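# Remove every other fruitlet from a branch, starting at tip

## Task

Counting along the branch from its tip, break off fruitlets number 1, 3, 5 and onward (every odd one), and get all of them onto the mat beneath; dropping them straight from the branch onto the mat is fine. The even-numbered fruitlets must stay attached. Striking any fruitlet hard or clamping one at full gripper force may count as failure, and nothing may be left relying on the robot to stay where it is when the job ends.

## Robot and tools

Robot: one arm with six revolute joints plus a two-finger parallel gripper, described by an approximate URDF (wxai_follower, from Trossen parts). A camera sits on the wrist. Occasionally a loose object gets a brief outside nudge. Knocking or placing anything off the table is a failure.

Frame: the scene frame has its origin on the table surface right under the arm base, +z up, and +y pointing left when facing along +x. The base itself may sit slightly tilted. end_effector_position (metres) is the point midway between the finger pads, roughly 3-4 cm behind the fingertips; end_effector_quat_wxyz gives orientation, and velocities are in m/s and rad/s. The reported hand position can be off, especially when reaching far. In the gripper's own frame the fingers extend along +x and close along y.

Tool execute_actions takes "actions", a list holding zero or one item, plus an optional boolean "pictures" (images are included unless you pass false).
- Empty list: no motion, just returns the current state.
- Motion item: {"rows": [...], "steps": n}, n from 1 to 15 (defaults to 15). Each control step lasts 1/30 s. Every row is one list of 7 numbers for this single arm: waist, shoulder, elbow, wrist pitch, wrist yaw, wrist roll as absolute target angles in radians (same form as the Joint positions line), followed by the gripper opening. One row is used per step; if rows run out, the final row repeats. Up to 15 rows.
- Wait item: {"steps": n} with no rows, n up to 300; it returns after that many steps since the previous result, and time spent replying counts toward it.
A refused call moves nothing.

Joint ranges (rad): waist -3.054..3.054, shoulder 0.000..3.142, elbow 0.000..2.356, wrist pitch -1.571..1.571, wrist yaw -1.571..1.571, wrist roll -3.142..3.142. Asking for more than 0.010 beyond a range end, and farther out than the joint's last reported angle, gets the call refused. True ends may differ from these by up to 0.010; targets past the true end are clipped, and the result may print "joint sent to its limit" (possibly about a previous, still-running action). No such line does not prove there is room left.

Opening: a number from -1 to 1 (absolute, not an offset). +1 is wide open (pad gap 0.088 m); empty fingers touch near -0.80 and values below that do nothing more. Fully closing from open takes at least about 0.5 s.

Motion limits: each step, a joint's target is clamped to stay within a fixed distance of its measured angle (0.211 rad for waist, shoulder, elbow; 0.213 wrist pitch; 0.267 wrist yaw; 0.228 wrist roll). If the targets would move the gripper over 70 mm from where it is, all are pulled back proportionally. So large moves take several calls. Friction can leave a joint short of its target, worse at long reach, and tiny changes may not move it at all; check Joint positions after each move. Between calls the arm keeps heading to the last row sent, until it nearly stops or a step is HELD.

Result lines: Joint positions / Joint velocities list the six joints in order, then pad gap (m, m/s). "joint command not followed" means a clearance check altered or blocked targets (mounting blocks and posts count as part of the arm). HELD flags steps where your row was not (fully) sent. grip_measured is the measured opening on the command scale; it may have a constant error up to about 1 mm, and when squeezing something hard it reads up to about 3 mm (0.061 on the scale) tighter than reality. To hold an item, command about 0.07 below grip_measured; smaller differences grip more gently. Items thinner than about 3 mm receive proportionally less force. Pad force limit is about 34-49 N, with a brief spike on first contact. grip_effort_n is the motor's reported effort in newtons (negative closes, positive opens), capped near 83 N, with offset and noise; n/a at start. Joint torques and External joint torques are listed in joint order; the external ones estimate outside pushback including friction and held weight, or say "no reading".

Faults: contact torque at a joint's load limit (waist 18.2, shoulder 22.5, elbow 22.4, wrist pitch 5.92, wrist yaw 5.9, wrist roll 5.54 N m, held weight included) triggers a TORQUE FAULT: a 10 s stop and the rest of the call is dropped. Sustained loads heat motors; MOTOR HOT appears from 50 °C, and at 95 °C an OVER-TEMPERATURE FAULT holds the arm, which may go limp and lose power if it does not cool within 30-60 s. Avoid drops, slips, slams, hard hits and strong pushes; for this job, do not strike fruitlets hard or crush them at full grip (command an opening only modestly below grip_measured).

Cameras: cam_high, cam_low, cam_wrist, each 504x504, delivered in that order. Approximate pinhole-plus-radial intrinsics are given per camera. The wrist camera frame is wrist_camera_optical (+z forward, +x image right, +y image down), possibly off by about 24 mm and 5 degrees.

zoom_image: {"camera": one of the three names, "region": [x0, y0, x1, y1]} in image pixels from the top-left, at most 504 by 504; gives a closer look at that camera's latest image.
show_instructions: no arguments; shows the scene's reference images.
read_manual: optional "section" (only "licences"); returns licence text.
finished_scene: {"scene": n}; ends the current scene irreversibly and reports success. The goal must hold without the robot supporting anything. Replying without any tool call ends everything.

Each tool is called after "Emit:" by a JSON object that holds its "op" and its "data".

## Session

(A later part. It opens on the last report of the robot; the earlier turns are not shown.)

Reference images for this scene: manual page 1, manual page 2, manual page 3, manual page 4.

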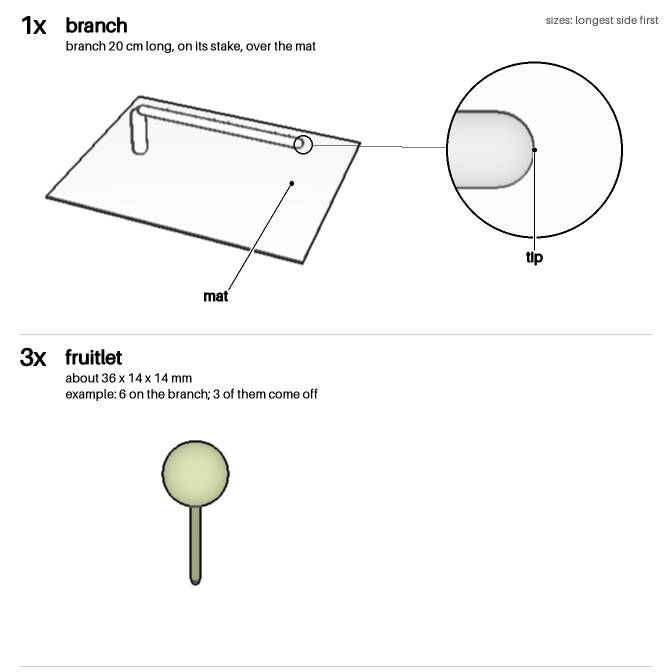

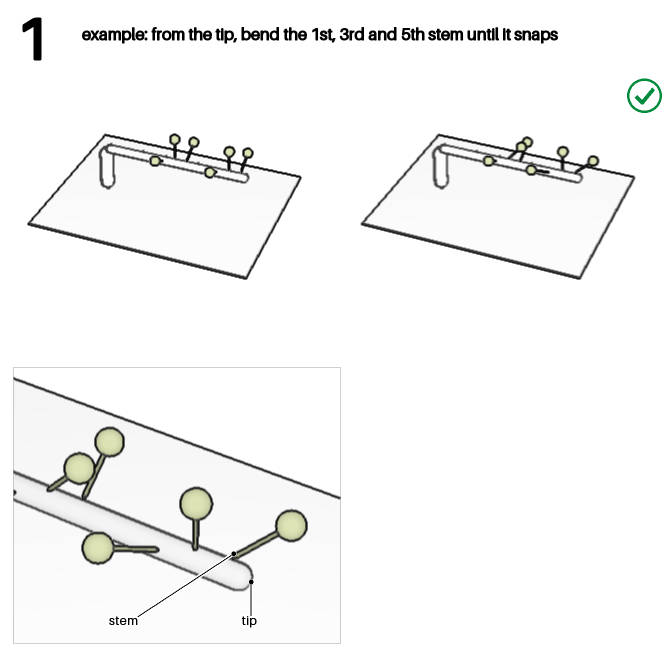

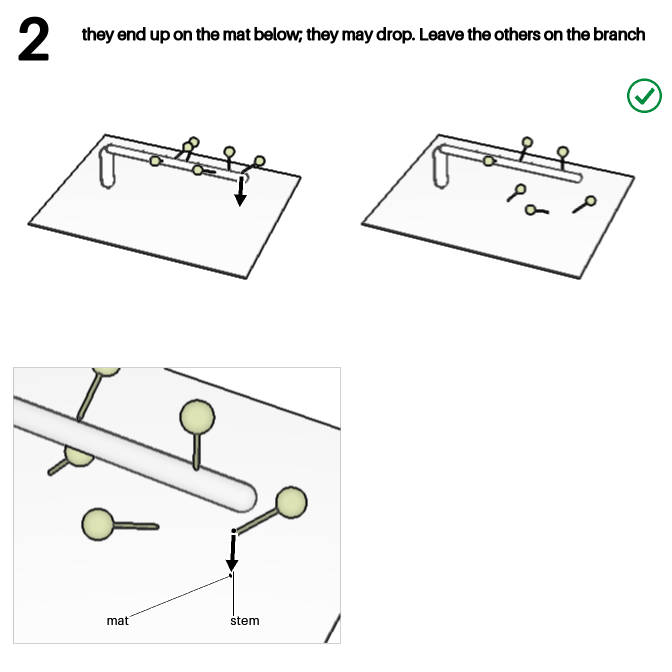

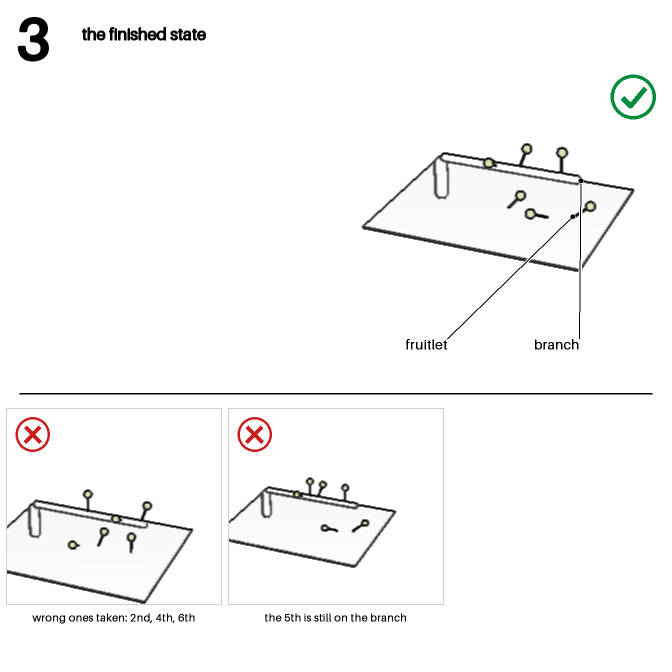

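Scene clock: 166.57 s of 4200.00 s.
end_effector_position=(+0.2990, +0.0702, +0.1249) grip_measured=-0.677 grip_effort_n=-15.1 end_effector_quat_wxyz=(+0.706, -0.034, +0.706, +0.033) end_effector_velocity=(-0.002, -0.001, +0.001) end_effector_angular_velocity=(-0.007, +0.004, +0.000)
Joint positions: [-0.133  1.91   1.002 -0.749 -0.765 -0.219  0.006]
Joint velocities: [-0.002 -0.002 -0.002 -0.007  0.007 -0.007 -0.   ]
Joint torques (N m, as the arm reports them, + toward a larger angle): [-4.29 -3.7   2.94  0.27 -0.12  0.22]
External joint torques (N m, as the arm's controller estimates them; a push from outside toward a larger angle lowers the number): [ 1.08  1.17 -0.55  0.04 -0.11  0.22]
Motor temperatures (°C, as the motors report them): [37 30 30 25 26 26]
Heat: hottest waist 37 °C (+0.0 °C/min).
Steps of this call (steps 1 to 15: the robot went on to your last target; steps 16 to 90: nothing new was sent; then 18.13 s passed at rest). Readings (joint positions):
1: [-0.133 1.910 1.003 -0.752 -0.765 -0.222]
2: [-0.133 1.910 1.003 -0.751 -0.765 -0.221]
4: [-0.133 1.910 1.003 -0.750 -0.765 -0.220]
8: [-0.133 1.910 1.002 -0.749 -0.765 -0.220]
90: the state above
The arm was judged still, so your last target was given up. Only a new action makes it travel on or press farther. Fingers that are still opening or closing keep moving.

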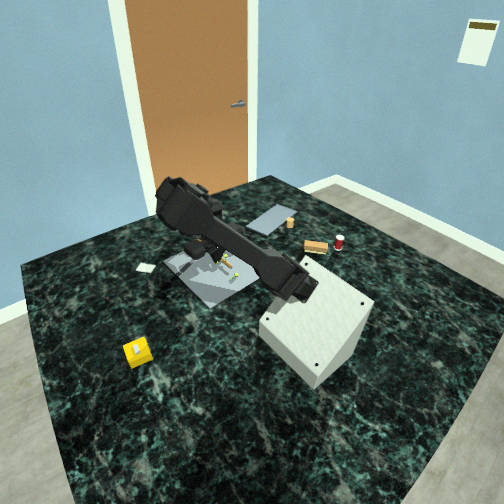

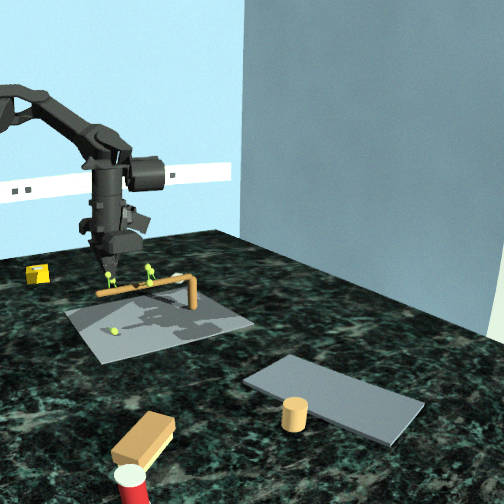

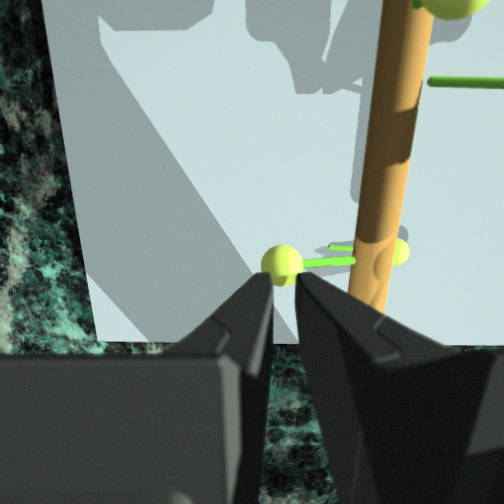

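Emit:
{"op": "execute_actions", "data": {"actions": [{"rows":[[-0.128,1.914,1.003,-0.741,-0.765,-0.212,-0.68],[-0.122,1.918,1.004,-0.734,-0.766,-0.204,-0.68],[-0.117,1.921,1.004,-0.726,-0.766,-0.197,-0.68],[-0.112,1.925,1.005,-0.719,-0.767,-0.189,-0.68],[-0.106,1.929,1.006,-0.711,-0.767,-0.182,-0.68],[-0.101,1.933,1.007,-0.704,-0.767,-0.175,-0.68],[-0.096,1.937,1.008,-0.696,-0.768,-0.167,-0.68],[-0.090,1.940,1.008,-0.689,-0.768,-0.160,-0.68],[-0.085,1.944,1.009,-0.681,-0.769,-0.152,-0.68],[-0.080,1.948,1.010,-0.674,-0.769,-0.145,-0.68],[-0.074,1.952,1.011,-0.666,-0.769,-0.138,-0.68],[-0.069,1.956,1.012,-0.659,-0.770,-0.130,-0.68],[-0.064,1.959,1.012,-0.651,-0.770,-0.123,-0.68],[-0.058,1.963,1.013,-0.644,-0.771,-0.115,-0.68],[-0.053,1.967,1.014,-0.636,-0.771,-0.108,-0.68]],"steps":15}]}}

Emit:
{"op": "execute_actions", "data": {"actions": [{"steps":10}]}}

Scene clock: 180.63 s of 4200.00 s.
end_effector_position=(+0.3073, +0.0763, +0.1045) grip_measured=-0.677 grip_effort_n=-15.1 end_effector_quat_wxyz=(+0.706, -0.034, +0.707, +0.033) end_effector_velocity=(+0.021, +0.017, -0.054) end_effector_angular_velocity=(+0.003, +0.020, -0.005)
Joint positions: [-0.07   1.947  1.005 -0.658 -0.767 -0.133  0.006]
Joint velocities: [ 0.164  0.11   0.027  0.212 -0.007  0.212 -0.   ]
Joint torques (N m, as the arm reports them, + toward a larger angle): [-4.41 -3.86  4.24  0.25 -0.14  0.22]
External joint torques (N m, as the arm's controller estimates them; a push from outside toward a larger angle lowers the number): [ 1.1   1.33  0.88  0.   -0.12  0.22]
Motor temperatures (°C, as the motors report them): [37 30 30 26 26 26]
Heat: hottest waist 37 °C (+0.0 °C/min).
Steps of this call (steps 1 to 90: nothing new was sent; then 10.57 s passed at rest; steps 91 to 105: all 15 steps of this action). Readings (joint positions):
91: [-0.132 1.910 1.002 -0.748 -0.765 -0.219]
92: [-0.132 1.910 1.002 -0.745 -0.765 -0.217]
94: [-0.126 1.910 1.002 -0.735 -0.765 -0.208]
98: [-0.107 1.920 1.002 -0.709 -0.765 -0.184]
105: the state above

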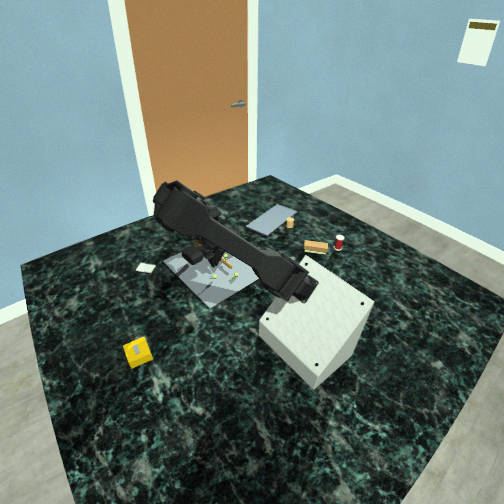

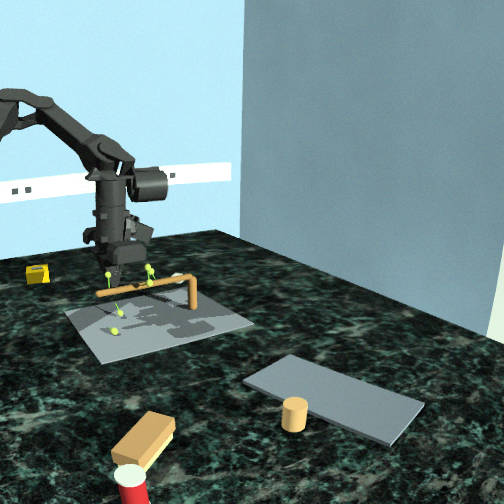

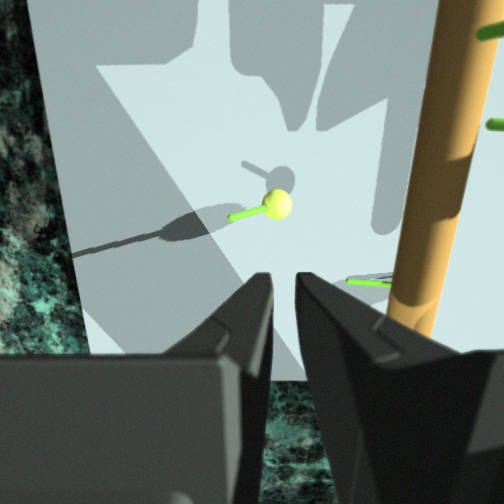

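Scene clock: 180.97 s of 4200.00 s.
end_effector_position=(+0.3092, +0.0779, +0.1001) grip_measured=-0.677 grip_effort_n=-15.1 end_effector_quat_wxyz=(+0.705, -0.034, +0.707, +0.033) end_effector_velocity=(-0.001, -0.003, +0.002) end_effector_angular_velocity=(-0.007, +0.000, -0.018)
Joint positions: [-0.056  1.955  1.007 -0.639 -0.768 -0.115  0.006]
Joint velocities: [-0.007 -0.002 -0.002 -0.007  0.007  0.007 -0.   ]
Joint torques (N m, as the arm reports them, + toward a larger angle): [-4.45 -3.9   4.14  0.25 -0.14  0.23]
External joint torques (N m, as the arm's controller estimates them; a push from outside toward a larger angle lowers the number): [ 1.15  1.3   0.93  0.02 -0.13  0.23]
Motor temperatures (°C, as the motors report them): [37 30 30 26 26 26]
Heat: hottest waist 37 °C (+0.0 °C/min).
Steps of this call (steps 1 to 10: the robot went on to your last target). Readings (joint positions):
1: [-0.065 1.950 1.006 -0.652 -0.768 -0.128]
2: [-0.061 1.952 1.007 -0.648 -0.768 -0.124]
4: [-0.057 1.954 1.007 -0.644 -0.768 -0.119]
8: [-0.056 1.955 1.007 -0.640 -0.768 -0.116]
10: the state above

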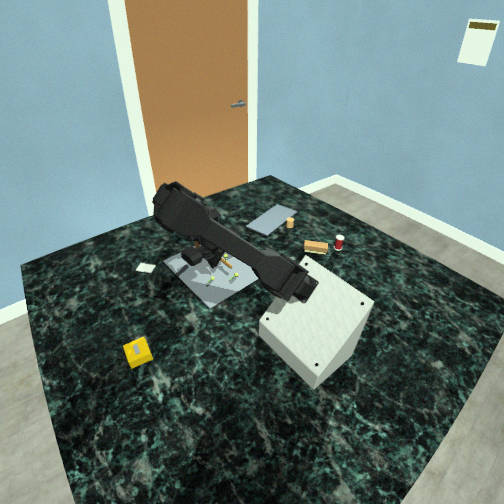

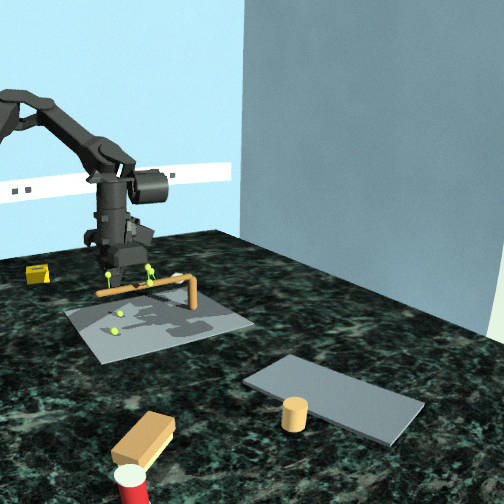

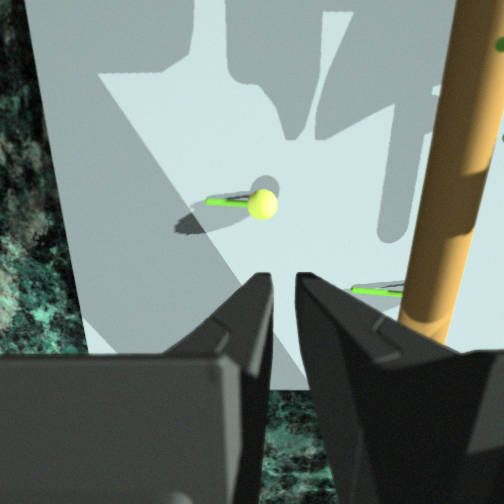

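Emit:
{"op": "execute_actions", "data": {"actions": [{"rows":[[-0.070,1.947,1.013,-0.670,-0.767,-0.135,-0.68],[-0.085,1.939,1.019,-0.700,-0.766,-0.155,-0.68],[-0.100,1.931,1.026,-0.730,-0.765,-0.175,-0.68],[-0.115,1.923,1.033,-0.760,-0.764,-0.195,-0.68],[-0.130,1.915,1.041,-0.790,-0.763,-0.215,-0.68],[-0.145,1.908,1.050,-0.820,-0.762,-0.230,-0.68],[-0.158,1.905,1.062,-0.850,-0.761,-0.235,-0.68],[-0.168,1.908,1.080,-0.875,-0.760,-0.220,-0.68],[-0.175,1.920,1.103,-0.892,-0.760,-0.180,-0.68],[-0.180,1.938,1.130,-0.905,-0.760,-0.125,-0.68],[-0.183,1.960,1.160,-0.915,-0.760,-0.060,-0.68],[-0.185,1.985,1.195,-0.923,-0.760,0.010,-0.68],[-0.186,2.010,1.230,-0.930,-0.759,0.085,-0.68],[-0.187,2.037,1.262,-0.935,-0.759,0.160,-0.68],[-0.187,2.060,1.290,-0.939,-0.759,0.230,-0.68]],"steps":15}], "pictures": false}}

Emit:
{"op": "execute_actions", "data": {"actions": [{"rows":[[-0.187,2.072,1.305,-0.941,-0.759,0.265,-0.68],[-0.187,2.080,1.315,-0.942,-0.759,0.290,-0.68],[-0.187,2.085,1.321,-0.942,-0.759,0.303,-0.68]],"steps":15}]}}

Scene clock: 246.50 s of 4200.00 s.
end_effector_position=(+0.3340, +0.0699, +0.1521) grip_measured=-0.677 grip_effort_n=-15.1 end_effector_quat_wxyz=(+0.705, +0.088, +0.699, -0.087) end_effector_velocity=(+0.206, -0.036, +0.029) end_effector_angular_velocity=(+0.012, -0.100, -1.835)
Joint positions: [-0.181  1.99   1.212 -0.913 -0.763  0.064  0.006]
Joint velocities: [-0.056  0.628  0.926 -0.212 -0.007  1.853 -0.   ]
Joint torques (N m, as the arm reports them, + toward a larger angle): [-5.09 -3.53  4.17 -0.14  0.12  0.22]
External joint torques (N m, as the arm's controller estimates them; a push from outside toward a larger angle lowers the number): [ 0.78  1.27  0.84 -0.31  0.09  0.23]
Motor temperatures (°C, as the motors report them): [38 30 30 26 26 26]
Heat: hottest waist 38 °C (+1.0 °C/min).
Steps of this call (steps 1 to 30: the robot went on to your last target; steps 31 to 90: nothing new was sent; then 62.03 s passed at rest; steps 91 to 105: all 15 steps of this action). Readings (joint positions):
91: [-0.057 1.956 1.008 -0.641 -0.768 -0.114]
92: [-0.060 1.956 1.010 -0.656 -0.768 -0.121]
94: [-0.077 1.952 1.015 -0.700 -0.768 -0.149]
98: [-0.134 1.930 1.041 -0.806 -0.765 -0.201]
105: the state above

Scene clock: 247.00 s of 4200.00 s.
end_effector_position=(+0.3548, +0.0630, +0.1514) grip_measured=-0.677 grip_effort_n=-15.1 end_effector_quat_wxyz=(+0.689, +0.170, +0.684, -0.169) end_effector_velocity=(+0.001, -0.001, +0.001) end_effector_angular_velocity=(-0.007, +0.001, -0.011)
Joint positions: [-0.185  2.072  1.313 -0.939 -0.762  0.295  0.006]
Joint velocities: [-0.002  0.002  0.007 -0.007  0.007  0.007 -0.   ]
Joint torques (N m, as the arm reports them, + toward a larger angle): [-5.47 -4.44  4.91 -0.03  0.09  0.22]
External joint torques (N m, as the arm's controller estimates them; a push from outside toward a larger angle lowers the number): [ 0.92  1.41  1.02 -0.28  0.08  0.21]
Motor temperatures (°C, as the motors report them): [38 30 30 26 26 26]
Heat: hottest waist 38 °C (+1.0 °C/min).
Steps of this call (steps 1 to 15: all 15 steps of this action). Readings (joint positions):
1: [-0.183 2.010 1.239 -0.918 -0.763 0.119]
2: [-0.184 2.028 1.261 -0.923 -0.763 0.166]
4: [-0.185 2.052 1.289 -0.931 -0.762 0.230]
8: [-0.185 2.070 1.306 -0.938 -0.762 0.279]
15: the state above

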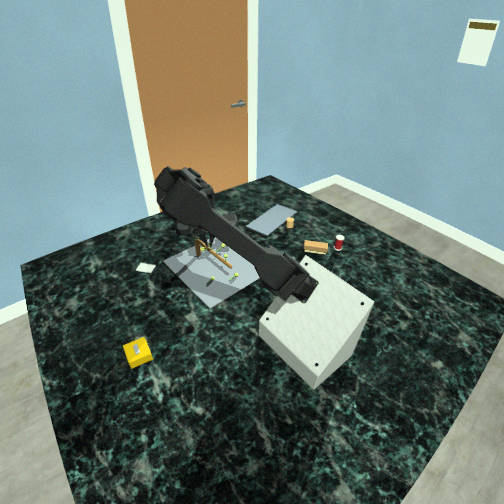

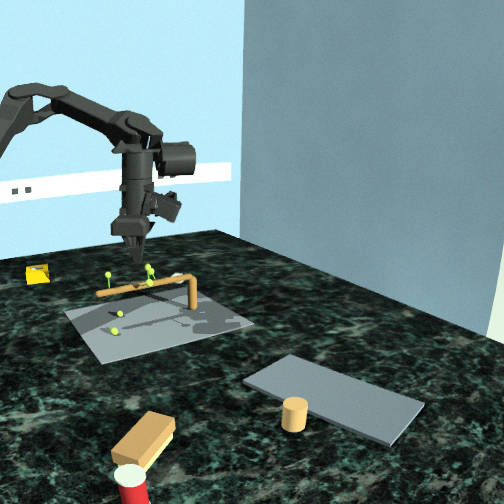

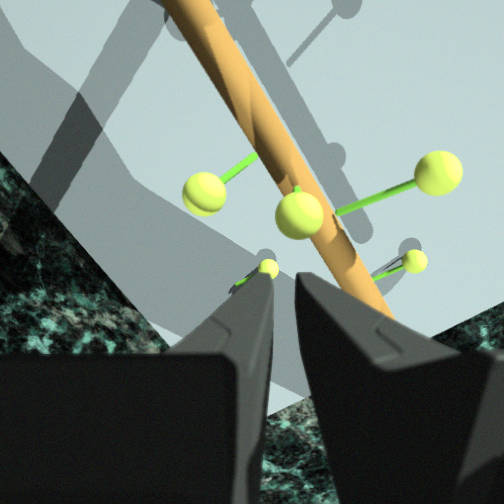

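Emit:
{"op": "execute_actions", "data": {"actions": [{"rows":[[-0.189,2.064,1.298,-0.935,-0.759,0.295,-0.68],[-0.192,2.057,1.283,-0.932,-0.759,0.295,-0.68],[-0.193,2.054,1.272,-0.930,-0.759,0.295,-0.68],[-0.192,2.054,1.268,-0.925,-0.759,0.298,-0.68],[-0.188,2.057,1.264,-0.916,-0.760,0.303,-0.68],[-0.184,2.060,1.260,-0.907,-0.760,0.308,-0.68],[-0.180,2.063,1.256,-0.898,-0.760,0.313,-0.68],[-0.176,2.065,1.252,-0.889,-0.761,0.318,-0.68],[-0.172,2.068,1.248,-0.880,-0.761,0.323,-0.68],[-0.168,2.071,1.244,-0.871,-0.762,0.328,-0.68],[-0.164,2.073,1.241,-0.862,-0.762,0.333,-0.68],[-0.159,2.076,1.237,-0.853,-0.762,0.339,-0.68],[-0.155,2.079,1.234,-0.845,-0.763,0.344,-0.68],[-0.150,2.082,1.230,-0.836,-0.763,0.349,-0.68],[-0.146,2.084,1.227,-0.828,-0.764,0.354,-0.68]],"steps":15}], "pictures": false}}

Emit:
{"op": "execute_actions", "data": {"actions": [{"steps":12}]}}

Scene clock: 282.57 s of 4200.00 s.
end_effector_position=(+0.3474, +0.0600, +0.1345) grip_measured=-0.677 grip_effort_n=-15.1 end_effector_quat_wxyz=(+0.687, +0.172, +0.684, -0.173) end_effector_velocity=(-0.004, +0.012, -0.051) end_effector_angular_velocity=(-0.019, +0.013, +0.015)
Joint positions: [-0.16   2.069  1.244 -0.852 -0.762  0.335  0.006]
Joint velocities: [ 0.129  0.007 -0.11   0.227  0.007  0.154 -0.   ]
Joint torques (N m, as the arm reports them, + toward a larger angle): [-5.12 -4.32  3.2   0.28 -0.04  0.22]
External joint torques (N m, as the arm's controller estimates them; a push from outside toward a larger angle lowers the number): [ 1.27  1.36 -0.5   0.03 -0.05  0.22]
Motor temperatures (°C, as the motors report them): [39 30 31 25 26 26]
Heat: hottest waist 39 °C (+1.0 °C/min).
Steps of this call (steps 1 to 15: the robot went on to your last target; steps 16 to 90: nothing new was sent; then 32.07 s passed at rest; steps 91 to 105: all 15 steps of this action). Readings (joint positions):
91: [-0.185 2.073 1.313 -0.940 -0.762 0.296]
92: [-0.186 2.073 1.310 -0.938 -0.762 0.296]
94: [-0.188 2.069 1.297 -0.935 -0.762 0.296]
98: [-0.187 2.069 1.271 -0.911 -0.762 0.302]
105: the state above

Scene clock: 282.97 s of 4200.00 s.
end_effector_position=(+0.3472, +0.0607, +0.1294) grip_measured=-0.677 grip_effort_n=-15.1 end_effector_quat_wxyz=(+0.687, +0.171, +0.685, -0.173) end_effector_velocity=(-0.003, +0.000, -0.000) end_effector_angular_velocity=(+0.009, +0.006, -0.018)
Joint positions: [-0.148  2.072  1.234 -0.831 -0.762  0.347  0.006]
Joint velocities: [-0.002 -0.002 -0.007 -0.007 -0.007  0.007  0.   ]
Joint torques (N m, as the arm reports them, + toward a larger angle): [-5.09 -4.35  3.08  0.26 -0.07  0.22]
External joint torques (N m, as the arm's controller estimates them; a push from outside toward a larger angle lowers the number): [ 1.18  1.47 -0.59  0.03 -0.08  0.22]
Motor temperatures (°C, as the motors report them): [39 30 31 25 26 26]
Heat: hottest waist 39 °C (+1.0 °C/min).
Steps of this call (steps 1 to 12: the robot went on to your last target). Readings (joint positions):
1: [-0.156 2.069 1.241 -0.846 -0.762 0.338]
2: [-0.152 2.070 1.239 -0.842 -0.762 0.341]
4: [-0.149 2.071 1.236 -0.836 -0.762 0.344]
8: [-0.148 2.072 1.234 -0.832 -0.762 0.347]
12: the state above

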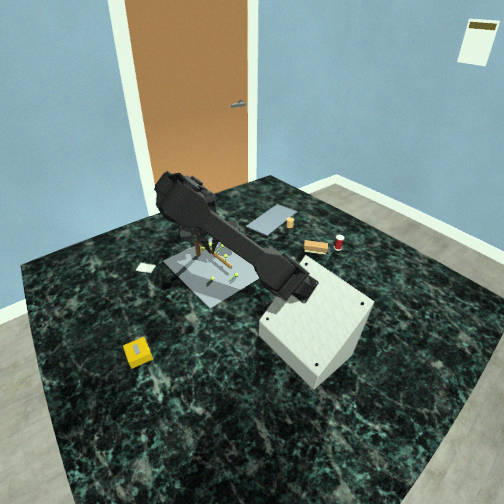

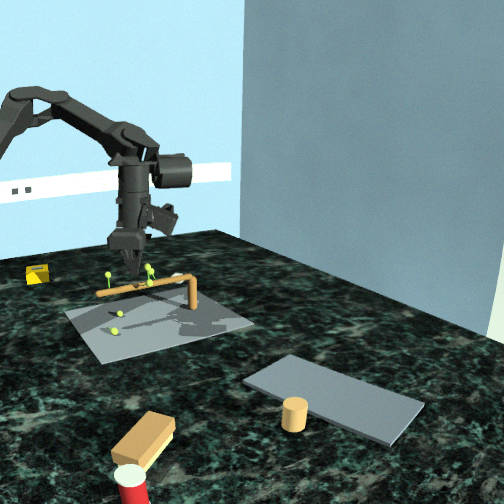

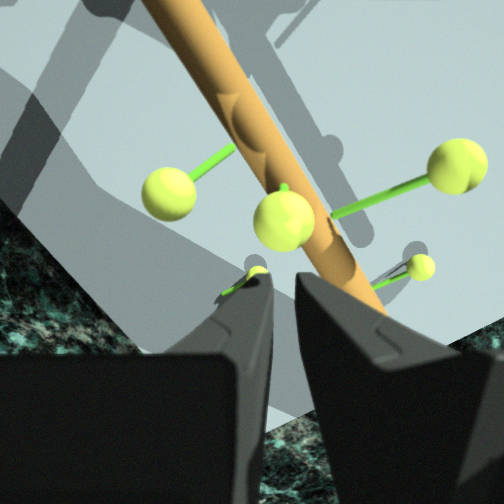

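Emit:
{"op": "zoom_image", "data": {"camera": "cam_low", "region": [80, 220, 220, 320]}}

Region (80, 220, 220, 320) of cam_low's 504x504 image, scaled by 3.600, with more detail than that image has; it fills the top 360 rows of this view, and the rest is white.

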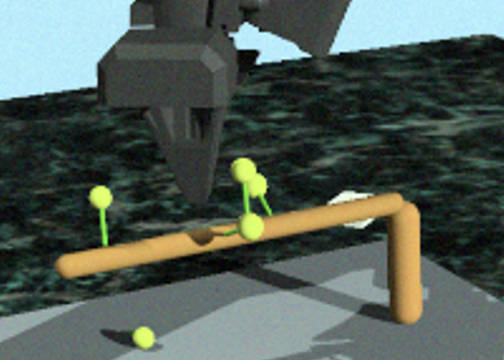

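Emit:
{"op": "execute_actions", "data": {"actions": [{"rows":[[-0.153,2.068,1.243,-0.843,-0.762,0.340,-0.68],[-0.159,2.064,1.251,-0.856,-0.762,0.332,-0.68],[-0.164,2.060,1.258,-0.869,-0.762,0.325,-0.68]],"steps":12}]}}

Emit:
{"op": "zoom_image", "data": {"camera": "cam_low", "region": [80, 220, 220, 320]}}

Scene clock: 323.93 s of 4200.00 s.
end_effector_position=(+0.3472, +0.0600, +0.1356) grip_measured=-0.677 grip_effort_n=-15.1 end_effector_quat_wxyz=(+0.685, +0.174, +0.685, -0.175) end_effector_velocity=(-0.005, +0.000, -0.000) end_effector_angular_velocity=(-0.005, +0.019, +0.009)
Joint positions: [-0.162  2.071  1.25  -0.866 -0.762  0.332  0.006]
Joint velocities: [ 0.002 -0.002 -0.002 -0.022  0.007 -0.022 -0.   ]
Joint torques (N m, as the arm reports them, + toward a larger angle): [-5.39 -7.    4.74 -0.05  0.   -0.26]
External joint torques (N m, as the arm's controller estimates them; a push from outside toward a larger angle lowers the number): [ 0.81 -1.28  1.08 -0.27 -0.02 -0.26]
Motor temperatures (°C, as the motors report them): [40 30 30 25 26 26]
Heat: hottest waist 40 °C (+1.0 °C/min).
Steps of this call (steps 1 to 30: the robot went on to your last target; steps 31 to 90: nothing new was sent; then 37.57 s passed at rest; steps 91 to 102: all 12 steps of this action). Readings (joint positions):
91: [-0.148 2.072 1.234 -0.830 -0.762 0.348]
92: [-0.149 2.072 1.236 -0.835 -0.762 0.348]
94: [-0.153 2.072 1.241 -0.852 -0.762 0.342]
98: [-0.161 2.072 1.249 -0.862 -0.762 0.334]
102: the state above

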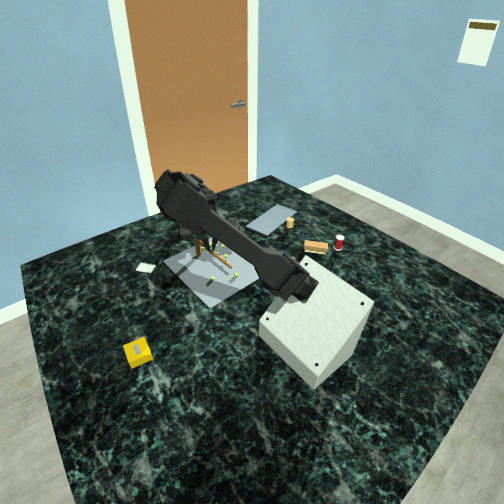

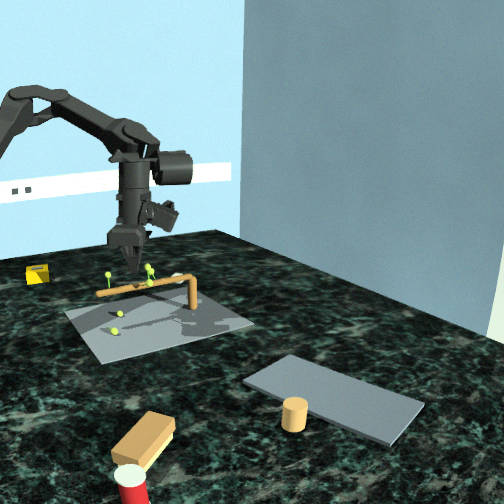

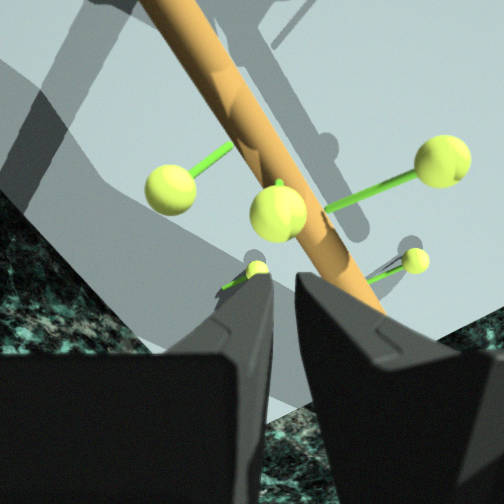

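Region (80, 220, 220, 320) of cam_low's 504x504 image, scaled by 3.600, with more detail than that image has; it fills the top 360 rows of this view, and the rest is white.

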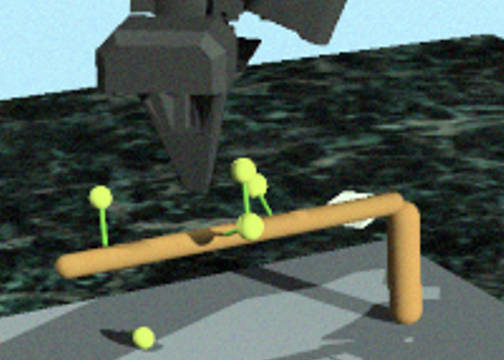

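Emit:
{"op": "execute_actions", "data": {"actions": [{"rows":[[-0.164,2.082,1.258,-0.868,-0.762,0.331,-0.68],[-0.165,2.088,1.265,-0.870,-0.762,0.330,-0.68],[-0.166,2.093,1.271,-0.872,-0.762,0.329,-0.68],[-0.167,2.098,1.278,-0.874,-0.762,0.328,-0.68],[-0.168,2.103,1.284,-0.876,-0.761,0.327,-0.68],[-0.169,2.108,1.290,-0.877,-0.761,0.326,-0.68],[-0.170,2.113,1.296,-0.879,-0.761,0.325,-0.68],[-0.171,2.118,1.303,-0.881,-0.761,0.324,-0.68],[-0.172,2.123,1.309,-0.883,-0.761,0.323,-0.68],[-0.173,2.128,1.315,-0.885,-0.761,0.322,-0.68],[-0.174,2.133,1.321,-0.886,-0.761,0.321,-0.68],[-0.175,2.138,1.328,-0.888,-0.761,0.320,-0.68],[-0.176,2.143,1.334,-0.890,-0.760,0.319,-0.68],[-0.177,2.148,1.340,-0.892,-0.760,0.318,-0.68],[-0.178,2.153,1.346,-0.894,-0.760,0.317,-0.68]],"steps":15}]}}

Emit:
{"op": "execute_actions", "data": {"actions": [{"rows":[[-0.179,2.158,1.352,-0.895,-0.760,0.316,-0.68],[-0.180,2.163,1.358,-0.897,-0.760,0.315,-0.68],[-0.180,2.167,1.364,-0.899,-0.760,0.314,-0.68],[-0.181,2.172,1.370,-0.901,-0.760,0.313,-0.68],[-0.182,2.177,1.376,-0.902,-0.760,0.312,-0.68],[-0.183,2.182,1.382,-0.904,-0.760,0.311,-0.68],[-0.183,2.186,1.388,-0.906,-0.760,0.310,-0.68],[-0.184,2.191,1.394,-0.908,-0.759,0.309,-0.68],[-0.185,2.196,1.400,-0.909,-0.759,0.308,-0.68],[-0.186,2.201,1.406,-0.911,-0.759,0.307,-0.68],[-0.186,2.205,1.412,-0.913,-0.759,0.306,-0.68],[-0.187,2.210,1.418,-0.915,-0.759,0.305,-0.68],[-0.188,2.215,1.424,-0.916,-0.759,0.304,-0.68],[-0.188,2.220,1.430,-0.918,-0.759,0.303,-0.68],[-0.189,2.224,1.436,-0.920,-0.759,0.302,-0.68]],"steps":15}]}}

Scene clock: 345.17 s of 4200.00 s.
end_effector_position=(+0.3618, +0.0530, +0.1365) grip_measured=-0.677 grip_effort_n=-15.1 end_effector_quat_wxyz=(+0.686, +0.176, +0.684, -0.176) end_effector_velocity=(+0.036, -0.020, +0.003) end_effector_angular_velocity=(-0.006, -0.012, +0.005)
Joint positions: [-0.173  2.129  1.323 -0.887 -0.762  0.326  0.006]
Joint velocities: [-0.032  0.139  0.178 -0.051  0.007 -0.037 -0.   ]
Joint torques (N m, as the arm reports them, + toward a larger angle): [-5.58 -4.6   4.78 -0.04  0.05 -0.26]
External joint torques (N m, as the arm's controller estimates them; a push from outside toward a larger angle lowers the number): [ 0.93  1.55  0.98 -0.28  0.05 -0.26]
Motor temperatures (°C, as the motors report them): [40 32 31 25 26 26]
Heat: hottest waist 40 °C (+1.0 °C/min).
Steps of this call (steps 1 to 15: the robot went on to your last target; steps 16 to 90: nothing new was sent; then 17.73 s passed at rest; steps 91 to 105: all 15 steps of this action). Readings (joint positions):
91: [-0.162 2.071 1.251 -0.867 -0.762 0.332]
92: [-0.162 2.071 1.252 -0.867 -0.762 0.332]
94: [-0.163 2.075 1.258 -0.869 -0.762 0.332]
98: [-0.166 2.092 1.281 -0.874 -0.762 0.332]
105: the state above

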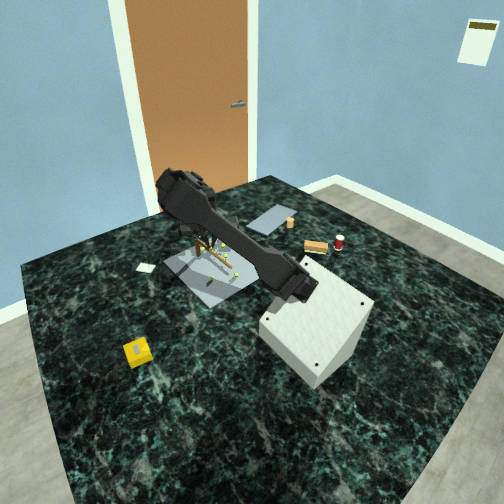

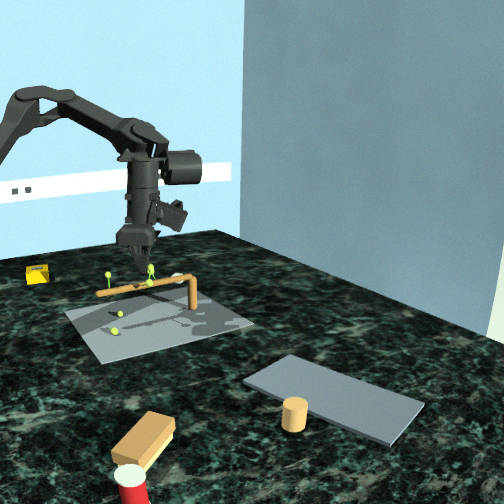

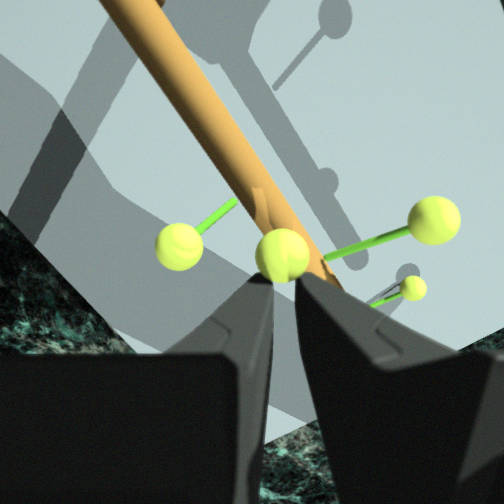

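Scene clock: 345.67 s of 4200.00 s.
end_effector_position=(+0.3791, +0.0440, +0.1366) grip_measured=-0.677 grip_effort_n=-15.1 end_effector_quat_wxyz=(+0.687, +0.176, +0.683, -0.175) end_effector_velocity=(+0.035, -0.018, +0.002) end_effector_angular_velocity=(+0.008, -0.015, +0.012)
Joint positions: [-0.185  2.2    1.413 -0.913 -0.762  0.311  0.006]
Joint velocities: [-0.027  0.139  0.183 -0.051 -0.007 -0.037 -0.   ]
Joint torques (N m, as the arm reports them, + toward a larger angle): [-5.92 -4.87  4.81 -0.04  0.1  -0.27]
External joint torques (N m, as the arm's controller estimates them; a push from outside toward a larger angle lowers the number): [ 0.91  1.5   1.   -0.28  0.09 -0.27]
Motor temperatures (°C, as the motors report them): [40 32 31 25 26 26]
Heat: hottest waist 40 °C (+1.0 °C/min).
Steps of this call (steps 1 to 15: all 15 steps of this action). Readings (joint positions):
1: [-0.174 2.133 1.329 -0.888 -0.762 0.325]
2: [-0.175 2.138 1.335 -0.890 -0.762 0.324]
4: [-0.177 2.147 1.347 -0.894 -0.762 0.322]
8: [-0.179 2.166 1.371 -0.901 -0.762 0.318]
15: the state above

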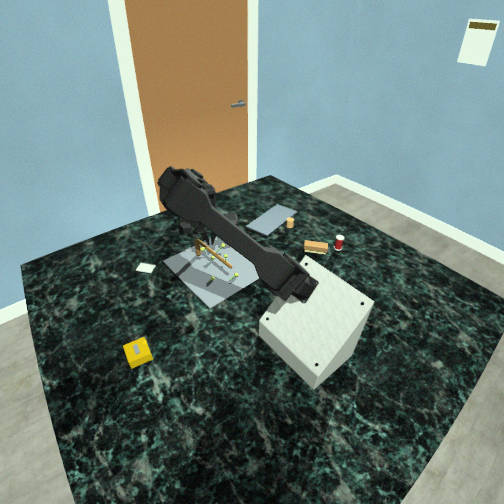

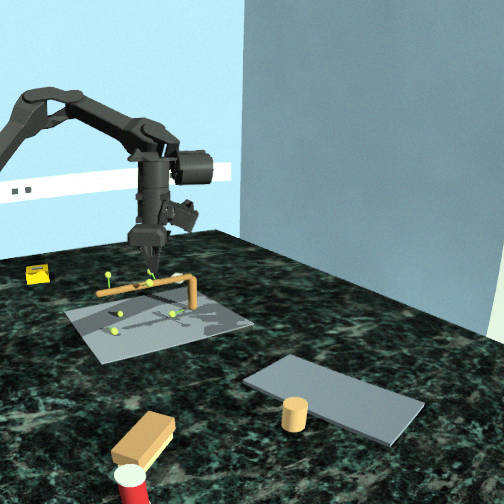

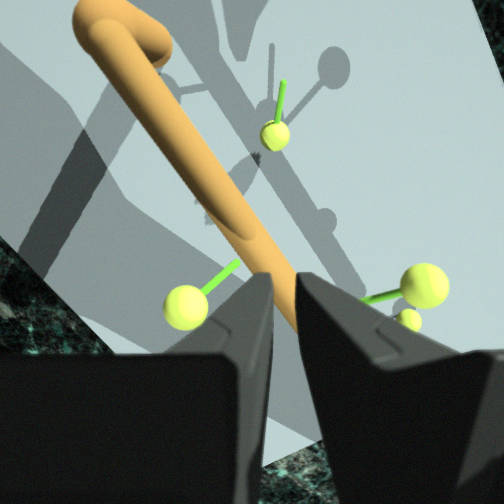

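Emit:
{"op": "execute_actions", "data": {"actions": [{"rows":[[-0.195,2.212,1.445,-0.935,-0.759,0.295,-0.68],[-0.205,2.205,1.456,-0.958,-0.759,0.282,-0.68],[-0.215,2.199,1.467,-0.981,-0.758,0.269,-0.68],[-0.225,2.194,1.478,-1.004,-0.757,0.256,-0.68],[-0.235,2.189,1.489,-1.027,-0.756,0.243,-0.68],[-0.245,2.184,1.500,-1.050,-0.755,0.230,-0.68],[-0.252,2.180,1.508,-1.066,-0.754,0.220,-0.68]],"steps":15}]}}

Emit:
{"op": "zoom_image", "data": {"camera": "cam_low", "region": [50, 230, 270, 380]}}

Scene clock: 352.80 s of 4200.00 s.
end_effector_position=(+0.3828, +0.0419, +0.1730) grip_measured=-0.677 grip_effort_n=-15.1 end_effector_quat_wxyz=(+0.691, +0.178, +0.679, -0.173) end_effector_velocity=(-0.009, +0.002, +0.002) end_effector_angular_velocity=(+0.017, +0.029, -0.003)
Joint positions: [-0.253  2.188  1.502 -1.06  -0.757  0.229  0.006]
Joint velocities: [-0.007 -0.002 -0.002 -0.051 -0.007 -0.037 -0.   ]
Joint torques (N m, as the arm reports them, + toward a larger angle): [-5.64 -7.17  4.92 -0.01  0.12 -0.27]
External joint torques (N m, as the arm's controller estimates them; a push from outside toward a larger angle lowers the number): [ 1.34 -0.89  0.82 -0.29  0.12 -0.27]
Motor temperatures (°C, as the motors report them): [41 32 31 25 26 26]
Heat: hottest waist 41 °C (+2.0 °C/min).
Steps of this call (steps 1 to 30: the robot went on to your last target; steps 31 to 90: nothing new was sent; then 3.63 s passed at rest; steps 91 to 105: all 15 steps of this action). Readings (joint positions):
91: [-0.187 2.211 1.430 -0.922 -0.762 0.307]
92: [-0.189 2.211 1.434 -0.931 -0.762 0.302]
94: [-0.198 2.211 1.447 -0.961 -0.762 0.286]
98: [-0.234 2.203 1.483 -1.030 -0.758 0.246]
105: the state above

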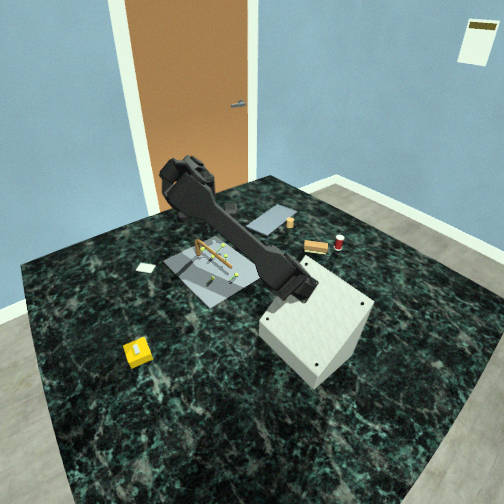

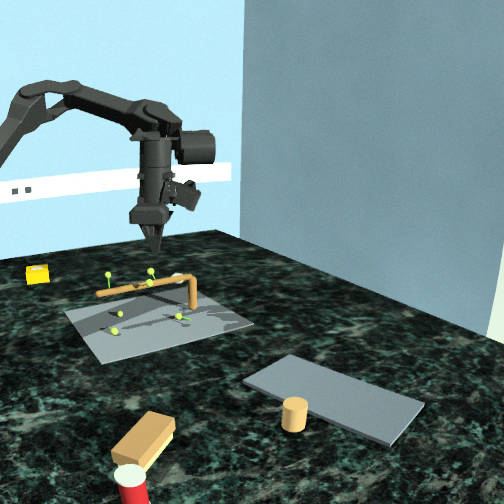

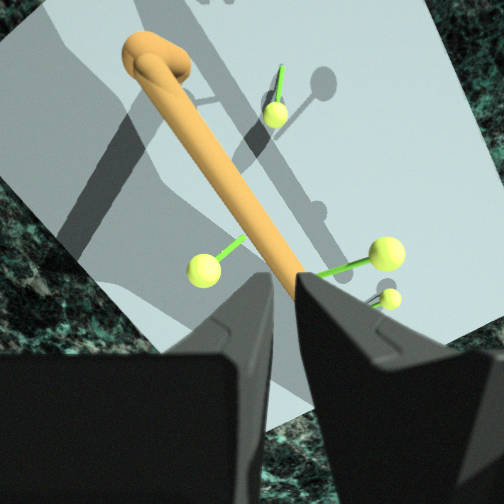

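Region (50, 230, 270, 380) of cam_low's 504x504 image, scaled by 2.291, with more detail than that image has; it fills the top 344 rows of this view, and the rest is white.

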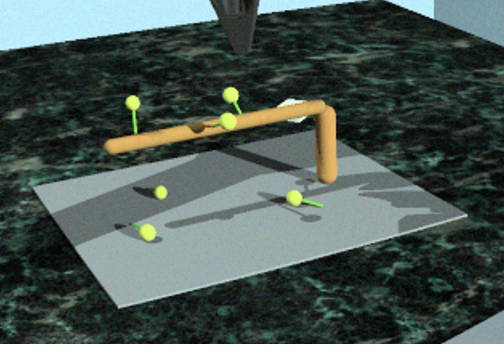

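Three fruitlets are on the mat and three remain on the branch.

Emit:
{"op": "finished_scene", "data": {"scene": 2}}

The scene is finished: the task was done.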